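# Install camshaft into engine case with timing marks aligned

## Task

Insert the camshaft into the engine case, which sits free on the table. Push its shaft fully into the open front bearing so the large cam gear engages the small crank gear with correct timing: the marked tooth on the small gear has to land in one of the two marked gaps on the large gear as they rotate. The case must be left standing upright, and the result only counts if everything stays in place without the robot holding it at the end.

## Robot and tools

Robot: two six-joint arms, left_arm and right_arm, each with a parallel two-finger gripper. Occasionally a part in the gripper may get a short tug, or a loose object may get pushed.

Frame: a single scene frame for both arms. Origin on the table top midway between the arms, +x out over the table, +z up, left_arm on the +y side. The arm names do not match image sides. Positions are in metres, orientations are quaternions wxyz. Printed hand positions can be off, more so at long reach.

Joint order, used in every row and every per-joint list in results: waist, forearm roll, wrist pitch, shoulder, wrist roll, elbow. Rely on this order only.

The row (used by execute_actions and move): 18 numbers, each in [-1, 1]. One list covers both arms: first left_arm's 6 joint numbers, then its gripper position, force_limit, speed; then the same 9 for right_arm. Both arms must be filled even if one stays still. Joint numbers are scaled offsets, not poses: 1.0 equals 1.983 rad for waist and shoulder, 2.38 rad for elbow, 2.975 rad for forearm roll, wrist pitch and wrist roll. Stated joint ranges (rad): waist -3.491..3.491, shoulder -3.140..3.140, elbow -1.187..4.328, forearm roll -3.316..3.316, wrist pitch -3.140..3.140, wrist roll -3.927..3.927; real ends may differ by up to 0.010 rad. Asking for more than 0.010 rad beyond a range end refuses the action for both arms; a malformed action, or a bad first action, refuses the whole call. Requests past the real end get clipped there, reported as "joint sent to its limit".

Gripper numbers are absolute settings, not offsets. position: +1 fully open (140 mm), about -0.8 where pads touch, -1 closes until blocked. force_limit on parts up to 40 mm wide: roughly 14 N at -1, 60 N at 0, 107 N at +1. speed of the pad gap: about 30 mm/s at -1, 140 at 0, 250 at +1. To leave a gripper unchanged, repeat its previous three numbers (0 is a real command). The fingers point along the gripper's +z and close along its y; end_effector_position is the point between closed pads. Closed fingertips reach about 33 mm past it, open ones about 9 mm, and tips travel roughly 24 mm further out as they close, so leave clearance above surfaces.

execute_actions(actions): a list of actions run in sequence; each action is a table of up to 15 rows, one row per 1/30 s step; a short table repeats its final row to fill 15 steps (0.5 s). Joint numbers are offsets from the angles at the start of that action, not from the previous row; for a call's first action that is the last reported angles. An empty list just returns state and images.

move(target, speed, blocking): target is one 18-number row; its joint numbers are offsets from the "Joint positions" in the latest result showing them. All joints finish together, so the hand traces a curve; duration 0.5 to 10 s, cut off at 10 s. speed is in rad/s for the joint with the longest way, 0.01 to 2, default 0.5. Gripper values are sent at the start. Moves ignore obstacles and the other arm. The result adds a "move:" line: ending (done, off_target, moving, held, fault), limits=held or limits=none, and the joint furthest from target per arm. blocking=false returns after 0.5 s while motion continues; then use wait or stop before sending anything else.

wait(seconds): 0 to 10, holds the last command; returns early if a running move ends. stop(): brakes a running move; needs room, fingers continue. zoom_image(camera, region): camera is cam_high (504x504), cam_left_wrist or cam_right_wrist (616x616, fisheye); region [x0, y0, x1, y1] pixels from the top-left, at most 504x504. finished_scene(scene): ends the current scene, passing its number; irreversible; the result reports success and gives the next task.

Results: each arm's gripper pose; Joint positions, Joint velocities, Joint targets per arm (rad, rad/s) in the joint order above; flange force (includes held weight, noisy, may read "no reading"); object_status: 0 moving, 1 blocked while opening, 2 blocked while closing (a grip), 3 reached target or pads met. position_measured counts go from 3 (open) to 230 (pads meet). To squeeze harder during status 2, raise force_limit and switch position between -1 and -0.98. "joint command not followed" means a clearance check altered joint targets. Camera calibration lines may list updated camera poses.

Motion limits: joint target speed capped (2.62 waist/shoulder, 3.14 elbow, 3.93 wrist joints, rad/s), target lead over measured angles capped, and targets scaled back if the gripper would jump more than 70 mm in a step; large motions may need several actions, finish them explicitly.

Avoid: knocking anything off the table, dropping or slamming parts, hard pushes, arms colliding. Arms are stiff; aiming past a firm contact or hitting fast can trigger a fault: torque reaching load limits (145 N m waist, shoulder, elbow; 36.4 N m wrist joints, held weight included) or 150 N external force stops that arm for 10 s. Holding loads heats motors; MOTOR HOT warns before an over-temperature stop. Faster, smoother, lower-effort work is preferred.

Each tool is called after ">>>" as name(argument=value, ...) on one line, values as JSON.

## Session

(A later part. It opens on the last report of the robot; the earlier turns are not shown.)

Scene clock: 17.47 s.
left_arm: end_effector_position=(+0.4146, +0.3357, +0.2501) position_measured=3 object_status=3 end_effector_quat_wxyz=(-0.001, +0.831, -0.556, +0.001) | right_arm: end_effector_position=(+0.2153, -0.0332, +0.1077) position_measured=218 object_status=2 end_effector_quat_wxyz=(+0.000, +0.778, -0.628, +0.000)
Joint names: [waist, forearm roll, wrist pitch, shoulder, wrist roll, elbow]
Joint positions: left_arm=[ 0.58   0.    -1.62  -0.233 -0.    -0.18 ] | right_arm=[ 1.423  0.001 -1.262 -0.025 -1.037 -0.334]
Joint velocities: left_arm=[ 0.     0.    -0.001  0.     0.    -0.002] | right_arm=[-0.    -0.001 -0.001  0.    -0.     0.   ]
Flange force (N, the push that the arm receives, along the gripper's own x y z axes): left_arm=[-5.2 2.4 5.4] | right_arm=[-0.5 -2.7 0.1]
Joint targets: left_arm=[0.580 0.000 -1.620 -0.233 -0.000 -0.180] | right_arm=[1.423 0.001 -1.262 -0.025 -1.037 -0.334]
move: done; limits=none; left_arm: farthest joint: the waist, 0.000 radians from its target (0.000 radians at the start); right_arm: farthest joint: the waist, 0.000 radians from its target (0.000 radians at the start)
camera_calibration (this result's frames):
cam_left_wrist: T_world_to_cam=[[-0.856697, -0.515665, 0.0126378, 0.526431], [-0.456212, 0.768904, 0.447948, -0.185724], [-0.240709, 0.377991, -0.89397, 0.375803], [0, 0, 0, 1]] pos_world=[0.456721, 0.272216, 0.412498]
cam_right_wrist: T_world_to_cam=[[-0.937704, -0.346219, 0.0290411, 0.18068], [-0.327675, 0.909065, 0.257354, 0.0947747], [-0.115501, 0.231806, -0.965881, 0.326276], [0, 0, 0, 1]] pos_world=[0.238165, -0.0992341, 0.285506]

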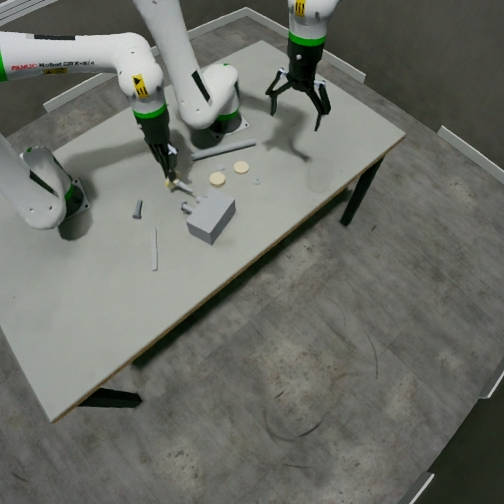

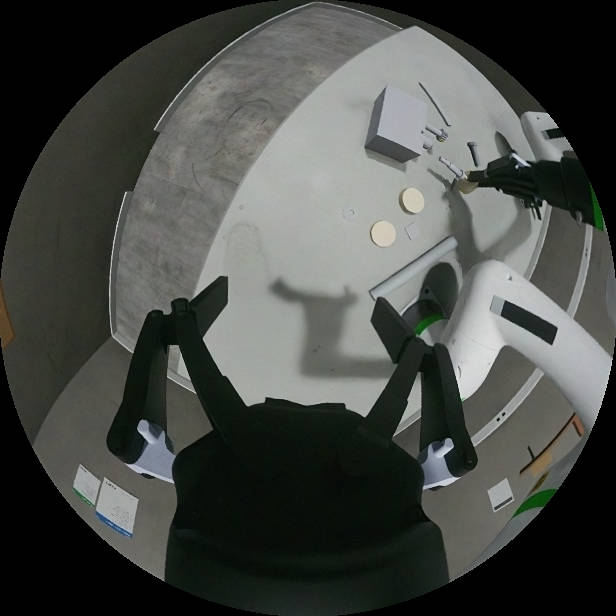

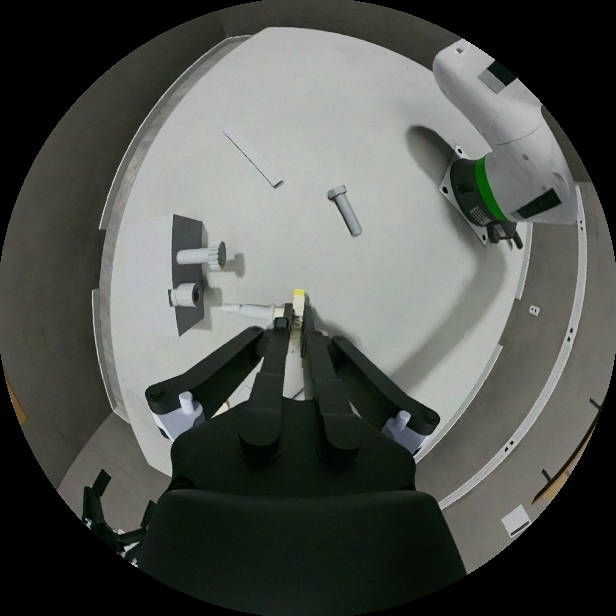

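>>> move(target=[0,0,0,0,0,0,1,0,0, -0.036,0,0,0.0049,0.0509,0.0041,-1,0.3,-1], speed=0.1)

>>> zoom_image(camera="cam_right_wrist", region=[150,220,310,380])

Scene clock: 19.57 s.
left_arm: end_effector_position=(+0.4146, +0.3357, +0.2501) position_measured=3 object_status=3 end_effector_quat_wxyz=(-0.001, +0.831, -0.556, +0.001) | right_arm: end_effector_position=(+0.2403, -0.0481, +0.1078) position_measured=218 object_status=2 end_effector_quat_wxyz=(+0.000, +0.803, -0.596, +0.000)
Joint names: [waist, forearm roll, wrist pitch, shoulder, wrist roll, elbow]
Joint positions: left_arm=[ 0.58   0.    -1.62  -0.233 -0.    -0.18 ] | right_arm=[ 1.351  0.001 -1.262 -0.015 -0.886 -0.324]
Joint velocities: left_arm=[ 0.003  0.    -0.001 -0.    -0.    -0.002] | right_arm=[ 0.    -0.001 -0.002  0.     0.001 -0.   ]
Flange force (N, the push that the arm receives, along the gripper's own x y z axes): left_arm=[-2.1 0.2 5.1] | right_arm=[-0.5 -3.6 -0.2]
Joint targets: left_arm=[0.580 0.000 -1.620 -0.233 -0.000 -0.180] | right_arm=[1.351 0.001 -1.262 -0.015 -0.886 -0.324]
move: done; limits=none; left_arm: farthest joint: the waist, 0.000 radians from its target (0.000 radians at the start); right_arm: farthest joint: the waist, 0.000 radians from its target (0.071 radians at the start)
camera_calibration (this result's frames):
cam_left_wrist: T_world_to_cam=[[-0.856697, -0.515665, 0.0126379, 0.526431], [-0.456212, 0.768904, 0.447948, -0.185724], [-0.240709, 0.377991, -0.89397, 0.375803], [0, 0, 0, 1]] pos_world=[0.456721, 0.272216, 0.412498]
cam_right_wrist: T_world_to_cam=[[-0.907022, -0.420076, 0.0291107, 0.187994], [-0.399286, 0.879966, 0.257352, 0.13235], [-0.133724, 0.221801, -0.965879, 0.336622], [0, 0, 0, 1]] pos_world=[0.268374, -0.112155, 0.285603]

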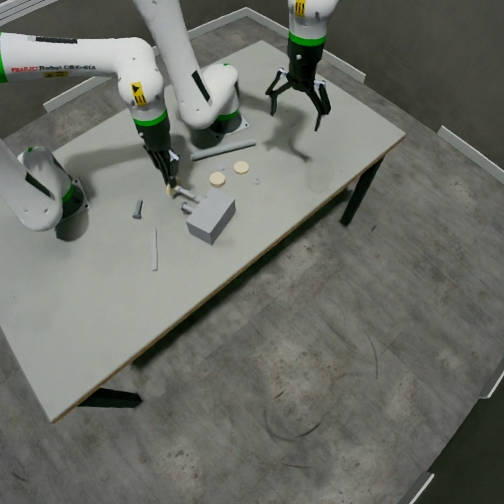

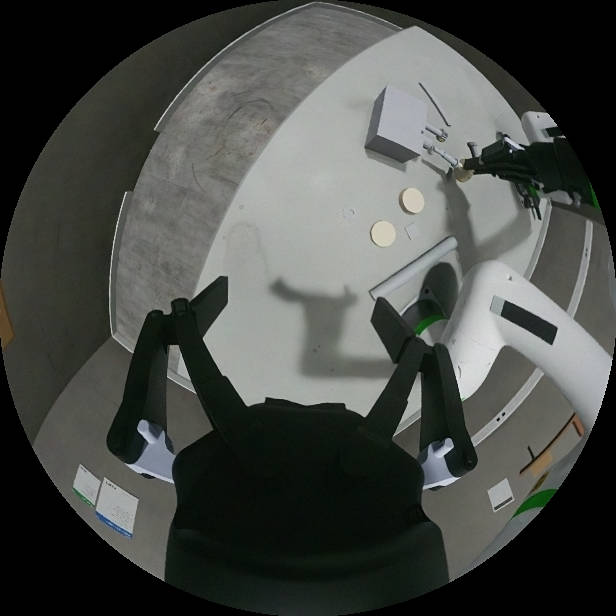

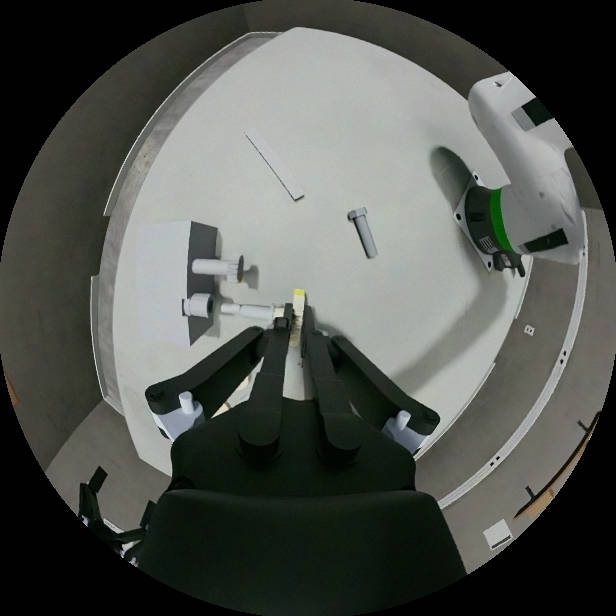

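Region (150, 220, 310, 380) of cam_right_wrist's 616x616 image, scaled by 3.150, with more detail than that image has.

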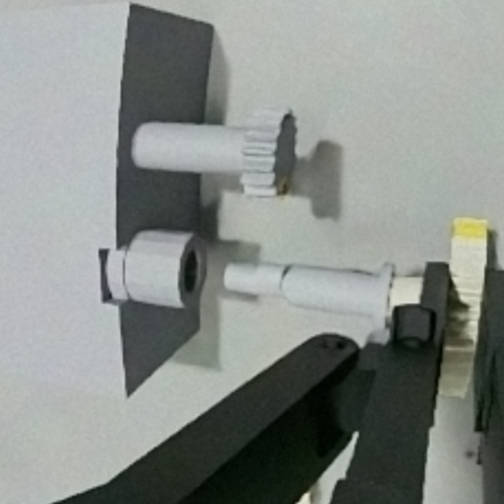

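>>> move(target=[-0.39,0,0.0427,0.2068,0.7644,0.1173,0,0,0, -0.0112,0,0,0.0058,0.0176,0.0048,-1,0.3,-1], speed=0.8)

>>> zoom_image(camera="cam_right_wrist", region=[150,220,310,380])

Scene clock: 23.17 s.
left_arm: end_effector_position=(+0.4704, +0.0203, +0.1984) position_measured=129 object_status=3 end_effector_quat_wxyz=(-0.000, +0.987, +0.160, -0.000) | right_arm: end_effector_position=(+0.2493, -0.0500, +0.1078) position_measured=218 object_status=2 end_effector_quat_wxyz=(+0.000, +0.812, -0.584, +0.000)
Joint names: [waist, forearm roll, wrist pitch, shoulder, wrist roll, elbow]
Joint positions: left_arm=[-0.193  0.    -1.493  0.177  2.274  0.099] | right_arm=[ 1.329  0.001 -1.262 -0.004 -0.833 -0.313]
Joint velocities: left_arm=[ 0.  0.  0.  0. -0.  0.] | right_arm=[-0.  0. -0. -0.  0. -0.]
Flange force (N, the push that the arm receives, along the gripper's own x y z axes): left_arm=[-3.3 -7.4 7.0] | right_arm=[0.3 -2.4 0.4]
Joint targets: left_arm=[-0.193 0.000 -1.493 0.177 2.274 0.099] | right_arm=[1.329 0.001 -1.262 -0.004 -0.833 -0.313]
move: done; limits=none; left_arm: farthest joint: the waist, 0.000 radians from its target (0.774 radians at the start); right_arm: farthest joint: the waist, 0.000 radians from its target (0.022 radians at the start)
camera_calibration (this result's frames):
cam_left_wrist: T_world_to_cam=[[0.454304, -0.890714, 0.0153819, -0.197398], [-0.79903, -0.399785, 0.449136, 0.290125], [-0.393903, -0.216335, -0.893331, 0.546269], [0, 0, 0, 1]] pos_world=[0.536674, 0.0583396, 0.36073]
cam_right_wrist: T_world_to_cam=[[-0.893946, -0.447222, 0.0292048, 0.19072], [-0.425613, 0.867556, 0.257295, 0.143553], [-0.140405, 0.217578, -0.965892, 0.339712], [0, 0, 0, 1]] pos_world=[0.279289, -0.11316, 0.285619]

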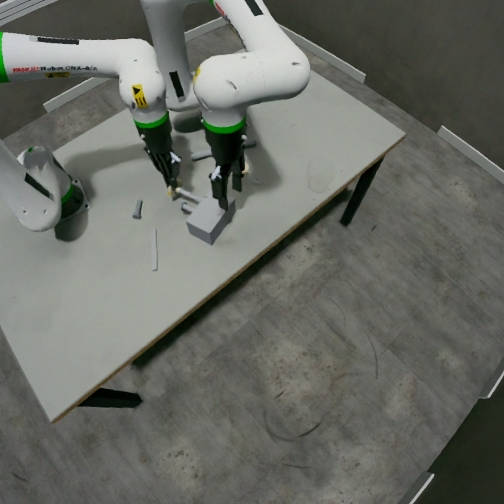

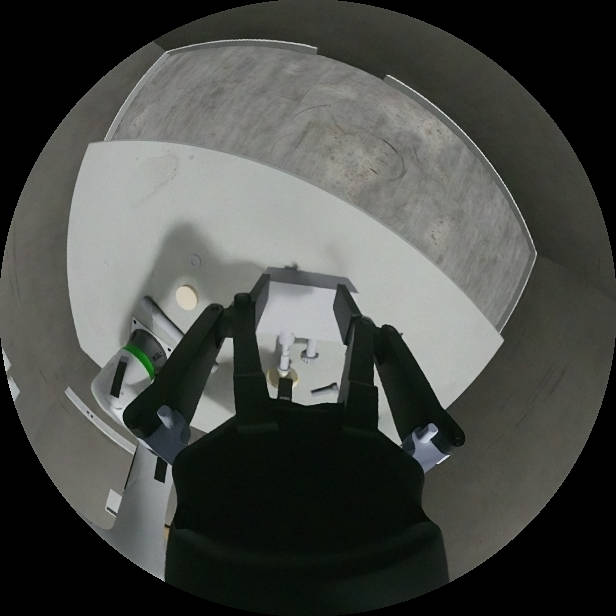

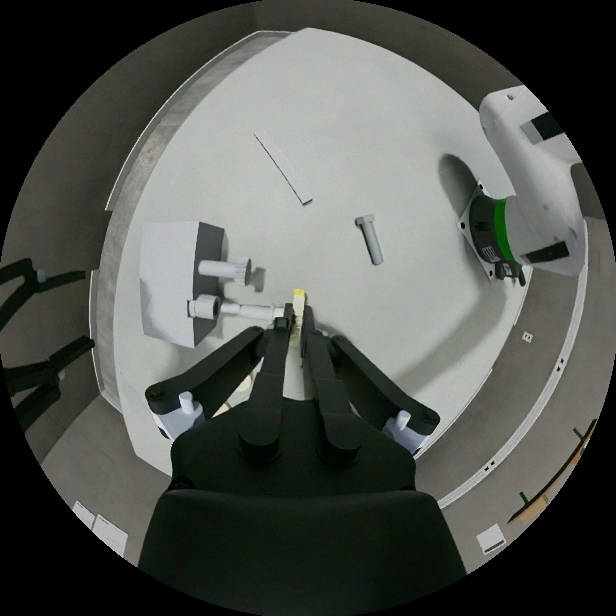

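Region (150, 220, 310, 380) of cam_right_wrist's 616x616 image, scaled by 3.150, with more detail than that image has.

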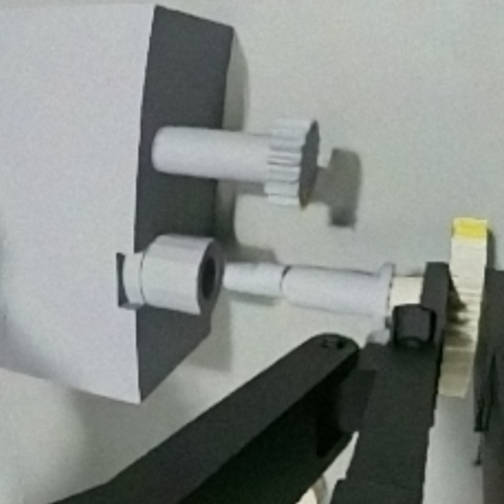

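>>> move(target=[-0.0088,0,0.093,0.0432,0.0055,-0.0803,0,0,0, -0.0108,0,0,0.0135,0.0072,0.0113,-1,0.3,-1], speed=0.1)

>>> zoom_image(camera="cam_right_wrist", region=[110,220,310,380])

Scene clock: 26.43 s.
left_arm: end_effector_position=(+0.4730, +0.0097, +0.0749) position_measured=129 object_status=3 end_effector_quat_wxyz=(-0.000, +0.987, +0.159, -0.000) | right_arm: end_effector_position=(+0.2608, -0.0462, +0.1078) position_measured=218 object_status=2 end_effector_quat_wxyz=(+0.000, +0.812, -0.584, +0.000)
Joint names: [waist, forearm roll, wrist pitch, shoulder, wrist roll, elbow]
Joint positions: left_arm=[-0.211  0.    -1.217  0.263  2.29  -0.092] | right_arm=[ 1.308  0.001 -1.262  0.023 -0.812 -0.286]
Joint velocities: left_arm=[-0.001 -0.001 -0.001 -0.002  0.001  0.001] | right_arm=[-0.     0.002  0.     0.     0.001  0.   ]
Flange force (N, the push that the arm receives, along the gripper's own x y z axes): left_arm=[0.9 -3.1 5.0] | right_arm=[-0.5 4.1 0.4]
Joint targets: left_arm=[-0.211 0.000 -1.217 0.263 2.290 -0.092] | right_arm=[1.308 0.001 -1.262 0.023 -0.812 -0.286]
move: done; limits=none; left_arm: farthest joint: the waist, 0.000 radians from its target (0.017 radians at the start); right_arm: farthest joint: the waist, 0.000 radians from its target (0.021 radians at the start)
camera_calibration (this result's frames):
cam_left_wrist: T_world_to_cam=[[0.453389, -0.891182, 0.0152844, -0.205694], [-0.799401, -0.398991, 0.449181, 0.34362], [-0.394204, -0.215872, -0.89331, 0.434786], [0, 0, 0, 1]] pos_world=[0.539344, 0.0476492, 0.237195]
cam_right_wrist: T_world_to_cam=[[-0.893948, -0.447226, 0.0290963, 0.202726], [-0.425636, 0.867534, 0.25733, 0.14512], [-0.140327, 0.217655, -0.965885, 0.340422], [0, 0, 0, 1]] pos_world=[0.290765, -0.109327, 0.285567]

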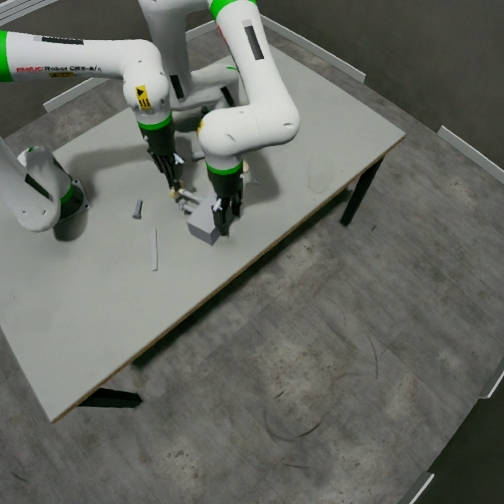

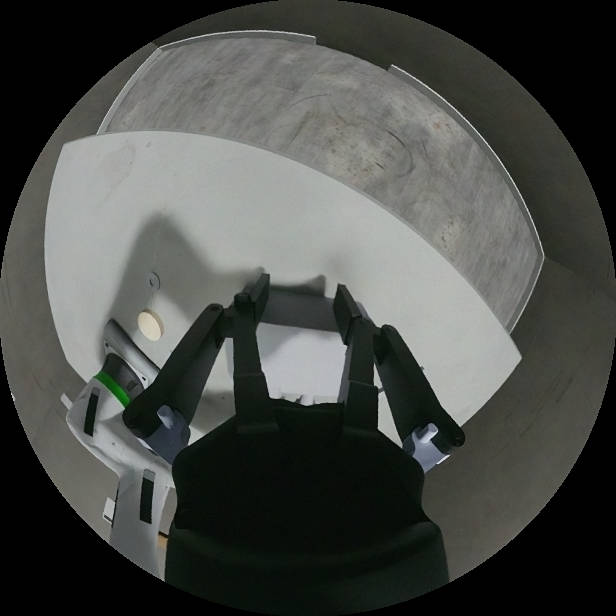

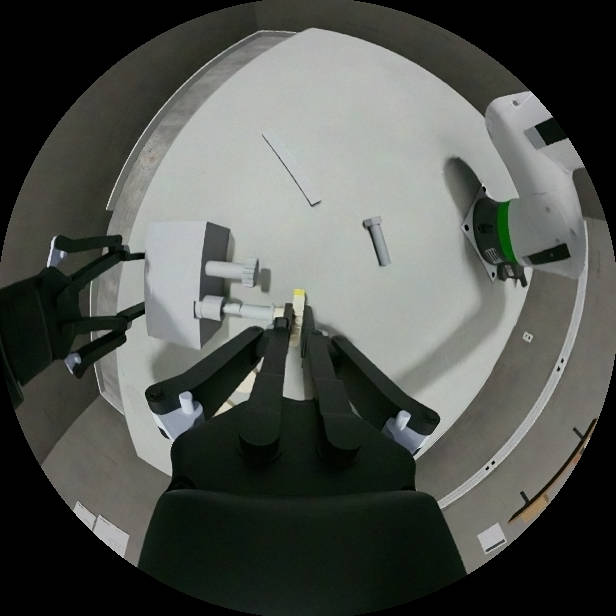

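Region (110, 220, 310, 380) of cam_right_wrist's 616x616 image, scaled by 2.520, with more detail than that image has; it fills the top 403 rows of this view, and the rest is white.

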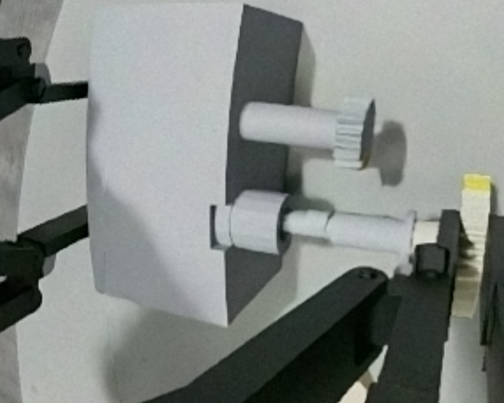

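>>> move(target=[-0.0058,0,0,-0.0067,0.0039,-0.0056,0,0,0, -0.0087,0,-0.0003,0.0113,0.0058,0.0098,-1,0.3,-1], speed=0.015)

>>> zoom_image(camera="cam_right_wrist", region=[110,220,310,380])

Scene clock: 37.97 s.
left_arm: end_effector_position=(+0.4645, +0.0070, +0.0763) position_measured=129 object_status=3 end_effector_quat_wxyz=(-0.000, +0.987, +0.159, -0.000) | right_arm: end_effector_position=(+0.2658, -0.0448, +0.1069) position_measured=218 object_status=2 end_effector_quat_wxyz=(+0.003, +0.811, -0.585, -0.001)
Joint names: [waist, forearm roll, wrist pitch, shoulder, wrist roll, elbow]
Joint positions: left_arm=[-0.222  0.    -1.217  0.25   2.302 -0.105] | right_arm=[ 1.294 -0.004 -1.268  0.041 -0.798 -0.268]
Joint velocities: left_arm=[ 0.     0.     0.003 -0.    -0.001  0.001] | right_arm=[ 0.001 -0.001  0.001  0.    -0.001 -0.   ]
Flange force (N, the push that the arm receives, along the gripper's own x y z axes): left_arm=[145.9 -13.7 -35.1] | right_arm=[0.9 98.6 -40.8]
Joint targets: left_arm=[-0.222 0.000 -1.217 0.250 2.302 -0.105] | right_arm=[1.294 0.000 -1.264 0.041 -0.798 -0.267]
TORQUE FAULT: the external load on the wrist pitch of the right arm reached its load limit, and that arm stopped for 10 seconds. That time counts as 19 of the actions that you can send in this scene. A torque fault stops only its own arm. That arm's remaining commands of this call were not run. That arm holds where it stopped, with its grip as last carried out, and accepts commands again: back off and push less far. That arm stops again, at the same cost, whenever a joint's load reaches its limit.
move: fault (right_arm); limits=none; left_arm: farthest joint: the waist, 0.000 radians from its target (0.012 radians at the start); right_arm: farthest joint: the shoulder, 0.005 radians from its target (0.022 radians at the start)
camera_calibration (this result's frames):
cam_left_wrist: T_world_to_cam=[[0.453483, -0.891135, 0.0152446, -0.204271], [-0.799343, -0.399087, 0.4492, 0.335085], [-0.394214, -0.21589, -0.893301, 0.432067], [0, 0, 0, 1]] pos_world=[0.530809, 0.0449738, 0.238559]
cam_right_wrist: T_world_to_cam=[[-0.894099, -0.446394, 0.036332, 0.207177], [-0.423253, 0.868695, 0.257343, 0.145723], [-0.146438, 0.214712, -0.965637, 0.341439], [0, 0, 0, 1]] pos_world=[0.296914, -0.107417, 0.284678]

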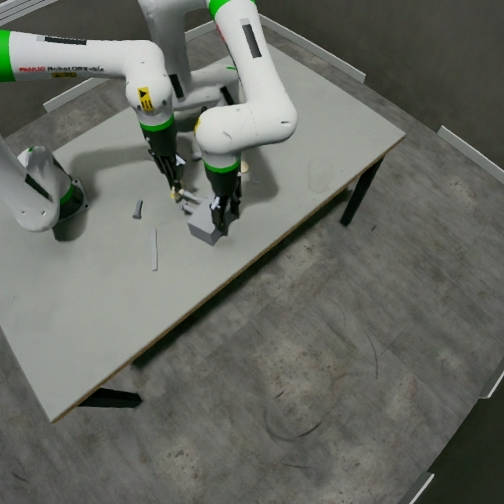

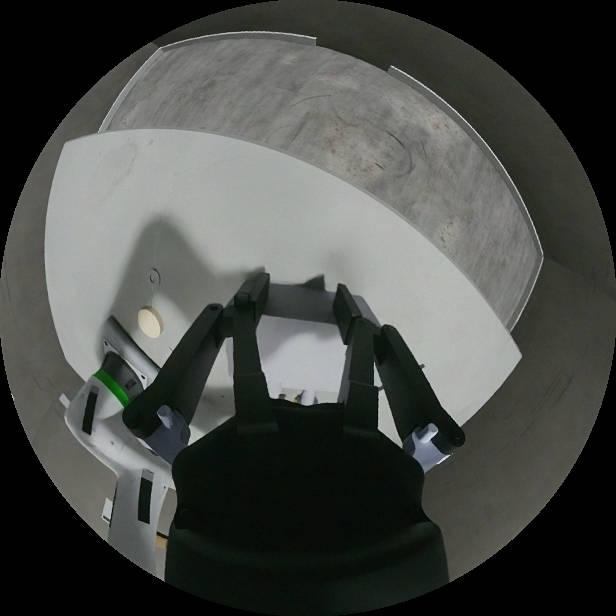

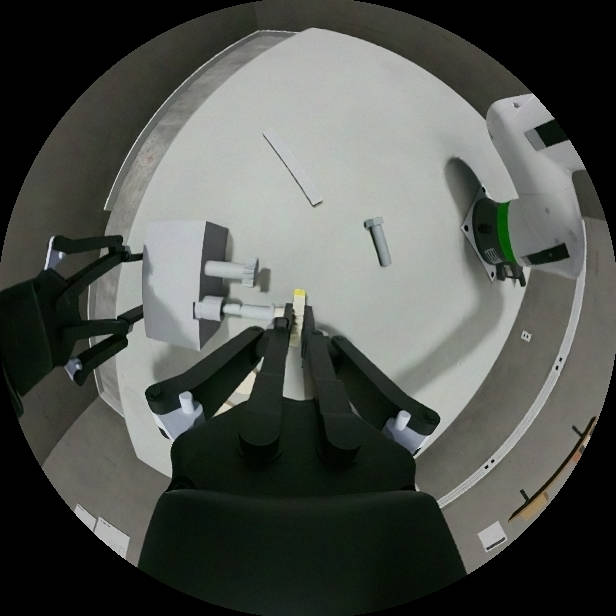

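Region (110, 220, 310, 380) of cam_right_wrist's 616x616 image, scaled by 2.520, with more detail than that image has; it fills the top 403 rows of this view, and the rest is white.

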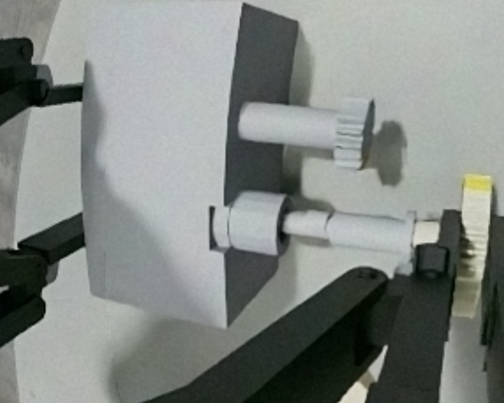

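>>> move(target=[0,0,0,0,0,0,0,0,0, 0.0071,0.0017,-0.0012,-0.0107,-0.0047,-0.0049,-1,0.3,-1], speed=0.03)

>>> zoom_image(camera="cam_right_wrist", region=[180,250,310,350])

>>> zoom_image(camera="cam_high", region=[150,160,230,240])

Scene clock: 39.10 s.
left_arm: end_effector_position=(+0.4643, +0.0070, +0.0761) position_measured=129 object_status=3 end_effector_quat_wxyz=(-0.000, +0.987, +0.159, -0.001) | right_arm: end_effector_position=(+0.2607, -0.0459, +0.1118) position_measured=218 object_status=2 end_effector_quat_wxyz=(-0.000, +0.812, -0.584, +0.001)
Joint names: [waist, forearm roll, wrist pitch, shoulder, wrist roll, elbow]
Joint positions: left_arm=[-0.222  0.    -1.217  0.25   2.302 -0.105] | right_arm=[ 1.308  0.001 -1.271  0.02  -0.812 -0.28 ]
Joint velocities: left_arm=[ 0.     0.     0.001  0.    -0.    -0.   ] | right_arm=[ 0.    -0.001 -0.001 -0.    -0.    -0.001]
Flange force (N, the push that the arm receives, along the gripper's own x y z axes): left_arm=[19.4 -13.2 15.9] | right_arm=[-1.1 16.2 -1.3]
Joint targets: left_arm=[-0.222 0.000 -1.217 0.250 2.302 -0.105] | right_arm=[1.308 0.001 -1.271 0.020 -0.812 -0.280]
move: done; limits=none; left_arm: farthest joint: the waist, 0.000 radians from its target (0.000 radians at the start); right_arm: farthest joint: the waist, 0.000 radians from its target (0.014 radians at the start)
camera_calibration (this result's frames):
cam_left_wrist: T_world_to_cam=[[0.453361, -0.891203, 0.0148975, -0.204119], [-0.799177, -0.399032, 0.449545, 0.334875], [-0.394691, -0.215712, -0.893134, 0.432037], [0, 0, 0, 1]] pos_world=[0.530684, 0.0449099, 0.238366]
cam_right_wrist: T_world_to_cam=[[-0.893588, -0.447992, 0.0283307, 0.202608], [-0.426549, 0.867089, 0.257316, 0.144064], [-0.139841, 0.217851, -0.965912, 0.344061], [0, 0, 0, 1]] pos_world=[0.290612, -0.109103, 0.289523]

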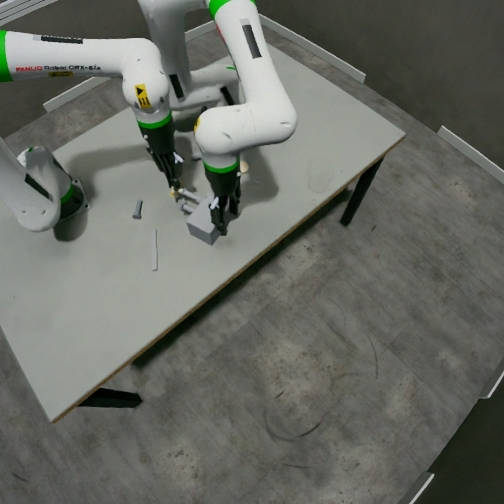

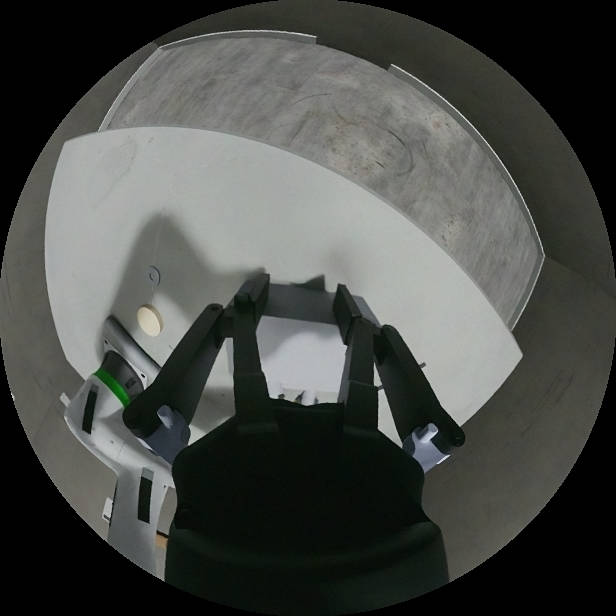

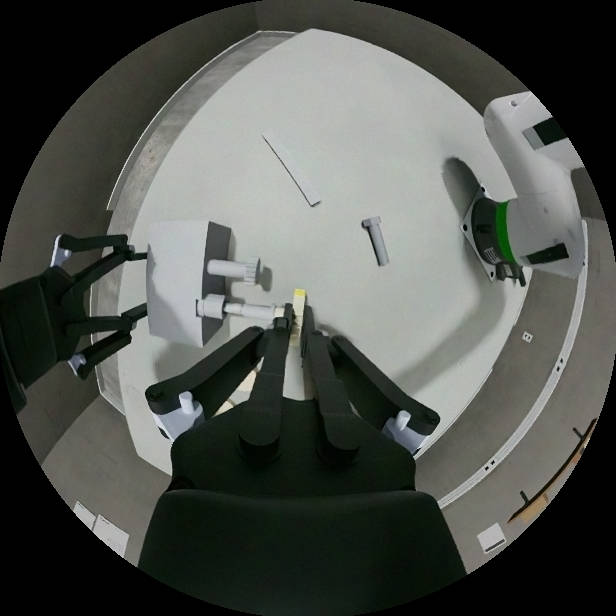

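Region (180, 250, 310, 350) of cam_right_wrist's 616x616 image, scaled by 3.877, with more detail than that image has; it fills the top 388 rows of this view, and the rest is white.

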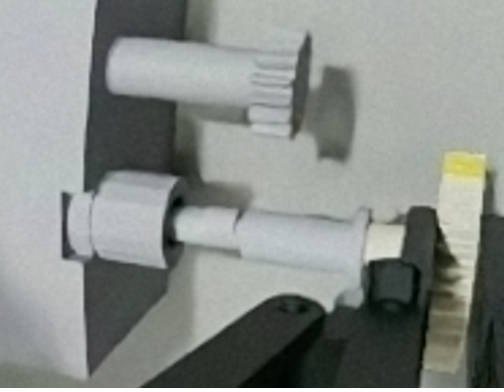

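Region (150, 160, 230, 240) of cam_high's 504x504 image, scaled by 6.300, with more detail than that image has.

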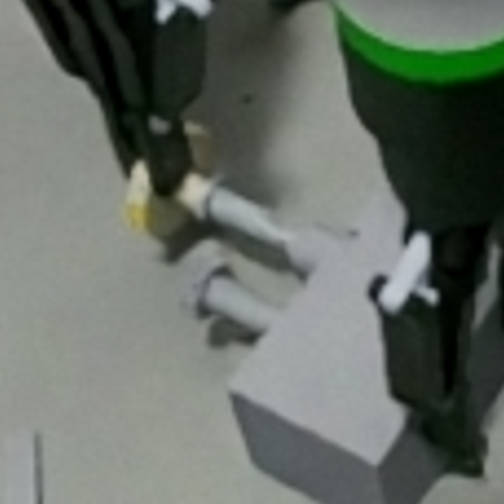

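>>> move(target=[0,0,0,0,0,0,0,0,0, -0.0013,0,-0.0016,0.0009,0.0009,0.0028,-1,0.3,-1], speed=0.01)

>>> zoom_image(camera="cam_right_wrist", region=[180,250,310,350])

Scene clock: 40.27 s.
left_arm: end_effector_position=(+0.4643, +0.0070, +0.0761) position_measured=129 object_status=3 end_effector_quat_wxyz=(-0.000, +0.987, +0.159, -0.001) | right_arm: end_effector_position=(+0.2621, -0.0454, +0.1137) position_measured=218 object_status=2 end_effector_quat_wxyz=(-0.000, +0.812, -0.584, +0.000)
Joint names: [waist, forearm roll, wrist pitch, shoulder, wrist roll, elbow]
Joint positions: left_arm=[-0.222  0.    -1.217  0.25   2.302 -0.105] | right_arm=[ 1.306  0.001 -1.276  0.021 -0.809 -0.273]
Joint velocities: left_arm=[-0.002  0.     0.001  0.001 -0.    -0.   ] | right_arm=[0.001 0.001 0.002 0.    0.    0.   ]
Flange force (N, the push that the arm receives, along the gripper's own x y z axes): left_arm=[7.0 -3.6 2.7] | right_arm=[-0.6 -2.5 -0.7]
Joint targets: left_arm=[-0.222 0.000 -1.217 0.250 2.302 -0.105] | right_arm=[1.306 0.001 -1.276 0.021 -0.809 -0.273]
move: done; limits=none; left_arm: farthest joint: the waist, 0.000 radians from its target (0.000 radians at the start); right_arm: farthest joint: the waist, 0.000 radians from its target (0.003 radians at the start)
camera_calibration (this result's frames):
cam_left_wrist: T_world_to_cam=[[0.453374, -0.891196, 0.014874, -0.20411], [-0.799191, -0.399067, 0.449488, 0.334913], [-0.394646, -0.215673, -0.893163, 0.432027], [0, 0, 0, 1]] pos_world=[0.530696, 0.0449267, 0.238367]
cam_right_wrist: T_world_to_cam=[[-0.89355, -0.448073, 0.0282554, 0.204034], [-0.426632, 0.867023, 0.257402, 0.143735], [-0.139833, 0.217947, -0.965891, 0.34607], [0, 0, 0, 1]] pos_world=[0.292029, -0.108624, 0.291504]

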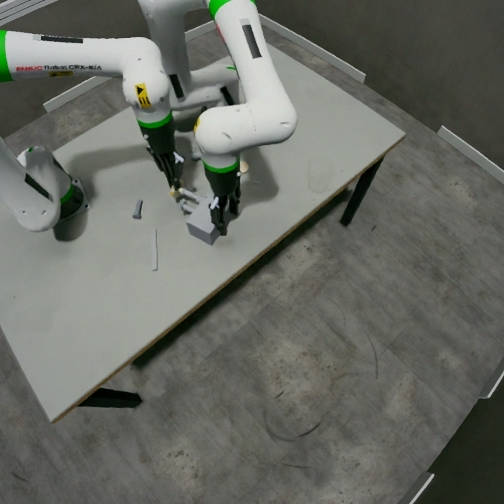

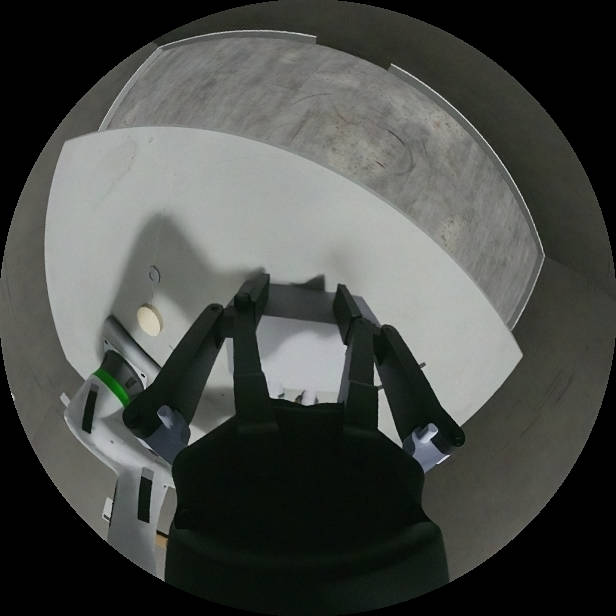

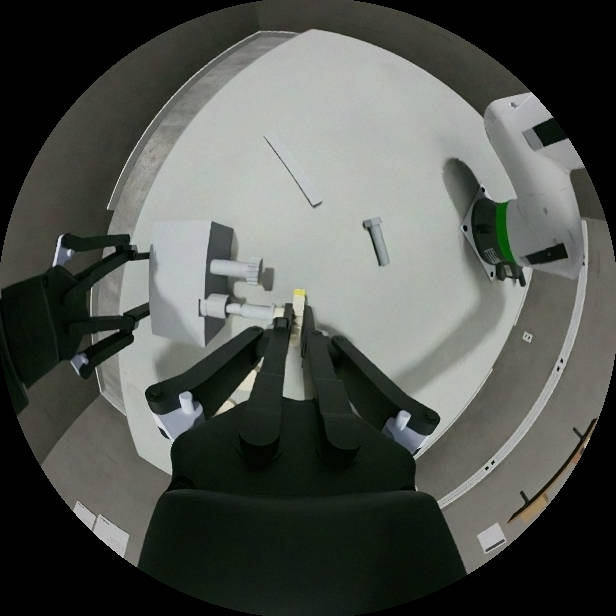

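Region (180, 250, 310, 350) of cam_right_wrist's 616x616 image, scaled by 3.877, with more detail than that image has; it fills the top 388 rows of this view, and the rest is white.

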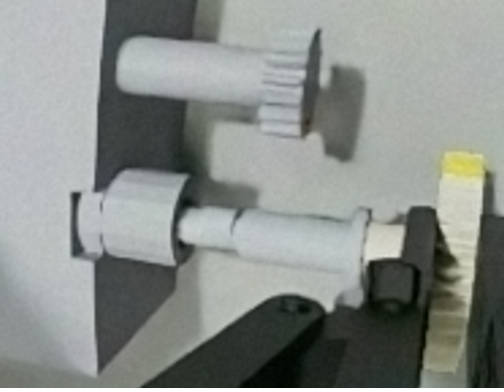

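>>> move(target=[0,0,0,0,0,0,0,0,0, -0.0047,0,0,0.0036,0.0031,0.0031,-1,0.3,-1], speed=0.01)

>>> zoom_image(camera="cam_right_wrist", region=[180,250,310,350])

Scene clock: 41.63 s.
left_arm: end_effector_position=(+0.4643, +0.0070, +0.0761) position_measured=129 object_status=3 end_effector_quat_wxyz=(-0.000, +0.987, +0.159, -0.001) | right_arm: end_effector_position=(+0.2665, -0.0455, +0.1138) position_measured=218 object_status=2 end_effector_quat_wxyz=(-0.000, +0.812, -0.584, +0.000)
Joint names: [waist, forearm roll, wrist pitch, shoulder, wrist roll, elbow]
Joint positions: left_arm=[-0.222  0.    -1.217  0.25   2.302 -0.105] | right_arm=[ 1.297  0.001 -1.276  0.029 -0.8   -0.266]
Joint velocities: left_arm=[-0.003  0.     0.001  0.001  0.     0.   ] | right_arm=[-0.     0.002  0.001 -0.    -0.     0.   ]
Flange force (N, the push that the arm receives, along the gripper's own x y z axes): left_arm=[4.0 -7.0 4.1] | right_arm=[0.3 -2.1 -0.3]
Joint targets: left_arm=[-0.222 0.000 -1.217 0.250 2.302 -0.105] | right_arm=[1.297 0.001 -1.276 0.029 -0.800 -0.266]
move: done; limits=none; left_arm: farthest joint: the waist, 0.000 radians from its target (0.000 radians at the start); right_arm: farthest joint: the waist, 0.000 radians from its target (0.009 radians at the start)
camera_calibration (this result's frames):
cam_left_wrist: T_world_to_cam=[[0.453363, -0.891202, 0.0148602, -0.204101], [-0.799189, -0.39906, 0.449498, 0.334903], [-0.394663, -0.215662, -0.893158, 0.432027], [0, 0, 0, 1]] pos_world=[0.530688, 0.0449228, 0.238363]
cam_right_wrist: T_world_to_cam=[[-0.893597, -0.447992, 0.0280755, 0.207928], [-0.426573, 0.867013, 0.257533, 0.145577], [-0.139715, 0.218154, -0.965862, 0.346683], [0, 0, 0, 1]] pos_world=[0.296339, -0.108698, 0.291519]

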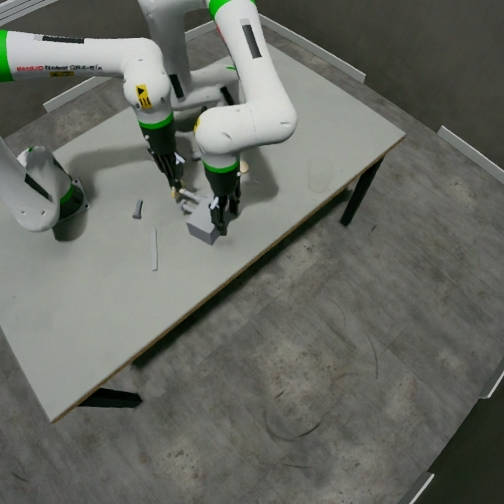

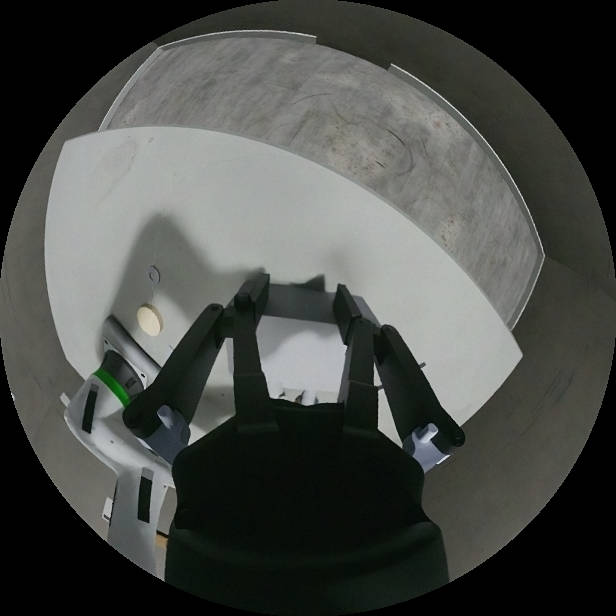

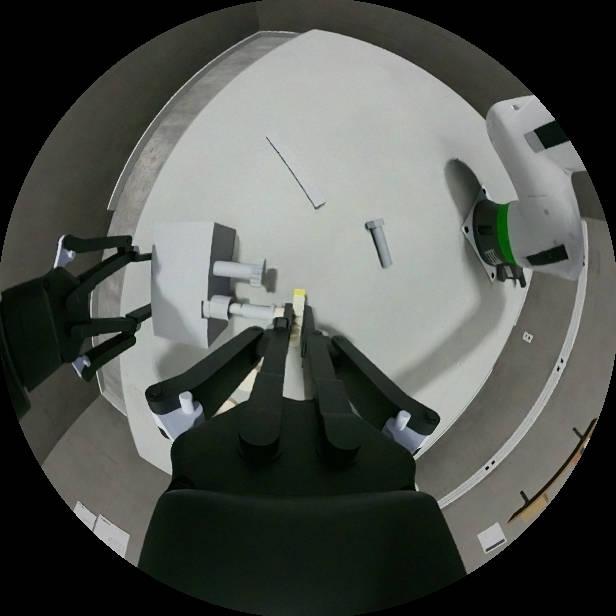

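Region (180, 250, 310, 350) of cam_right_wrist's 616x616 image, scaled by 3.877, with more detail than that image has; it fills the top 388 rows of this view, and the rest is white.

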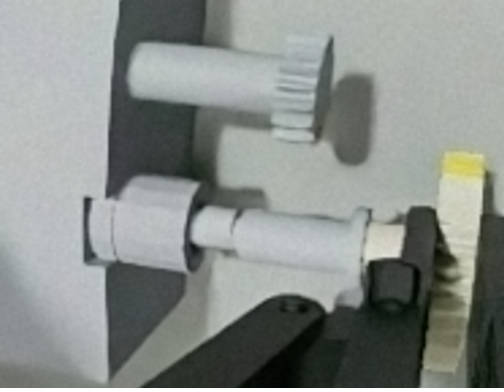

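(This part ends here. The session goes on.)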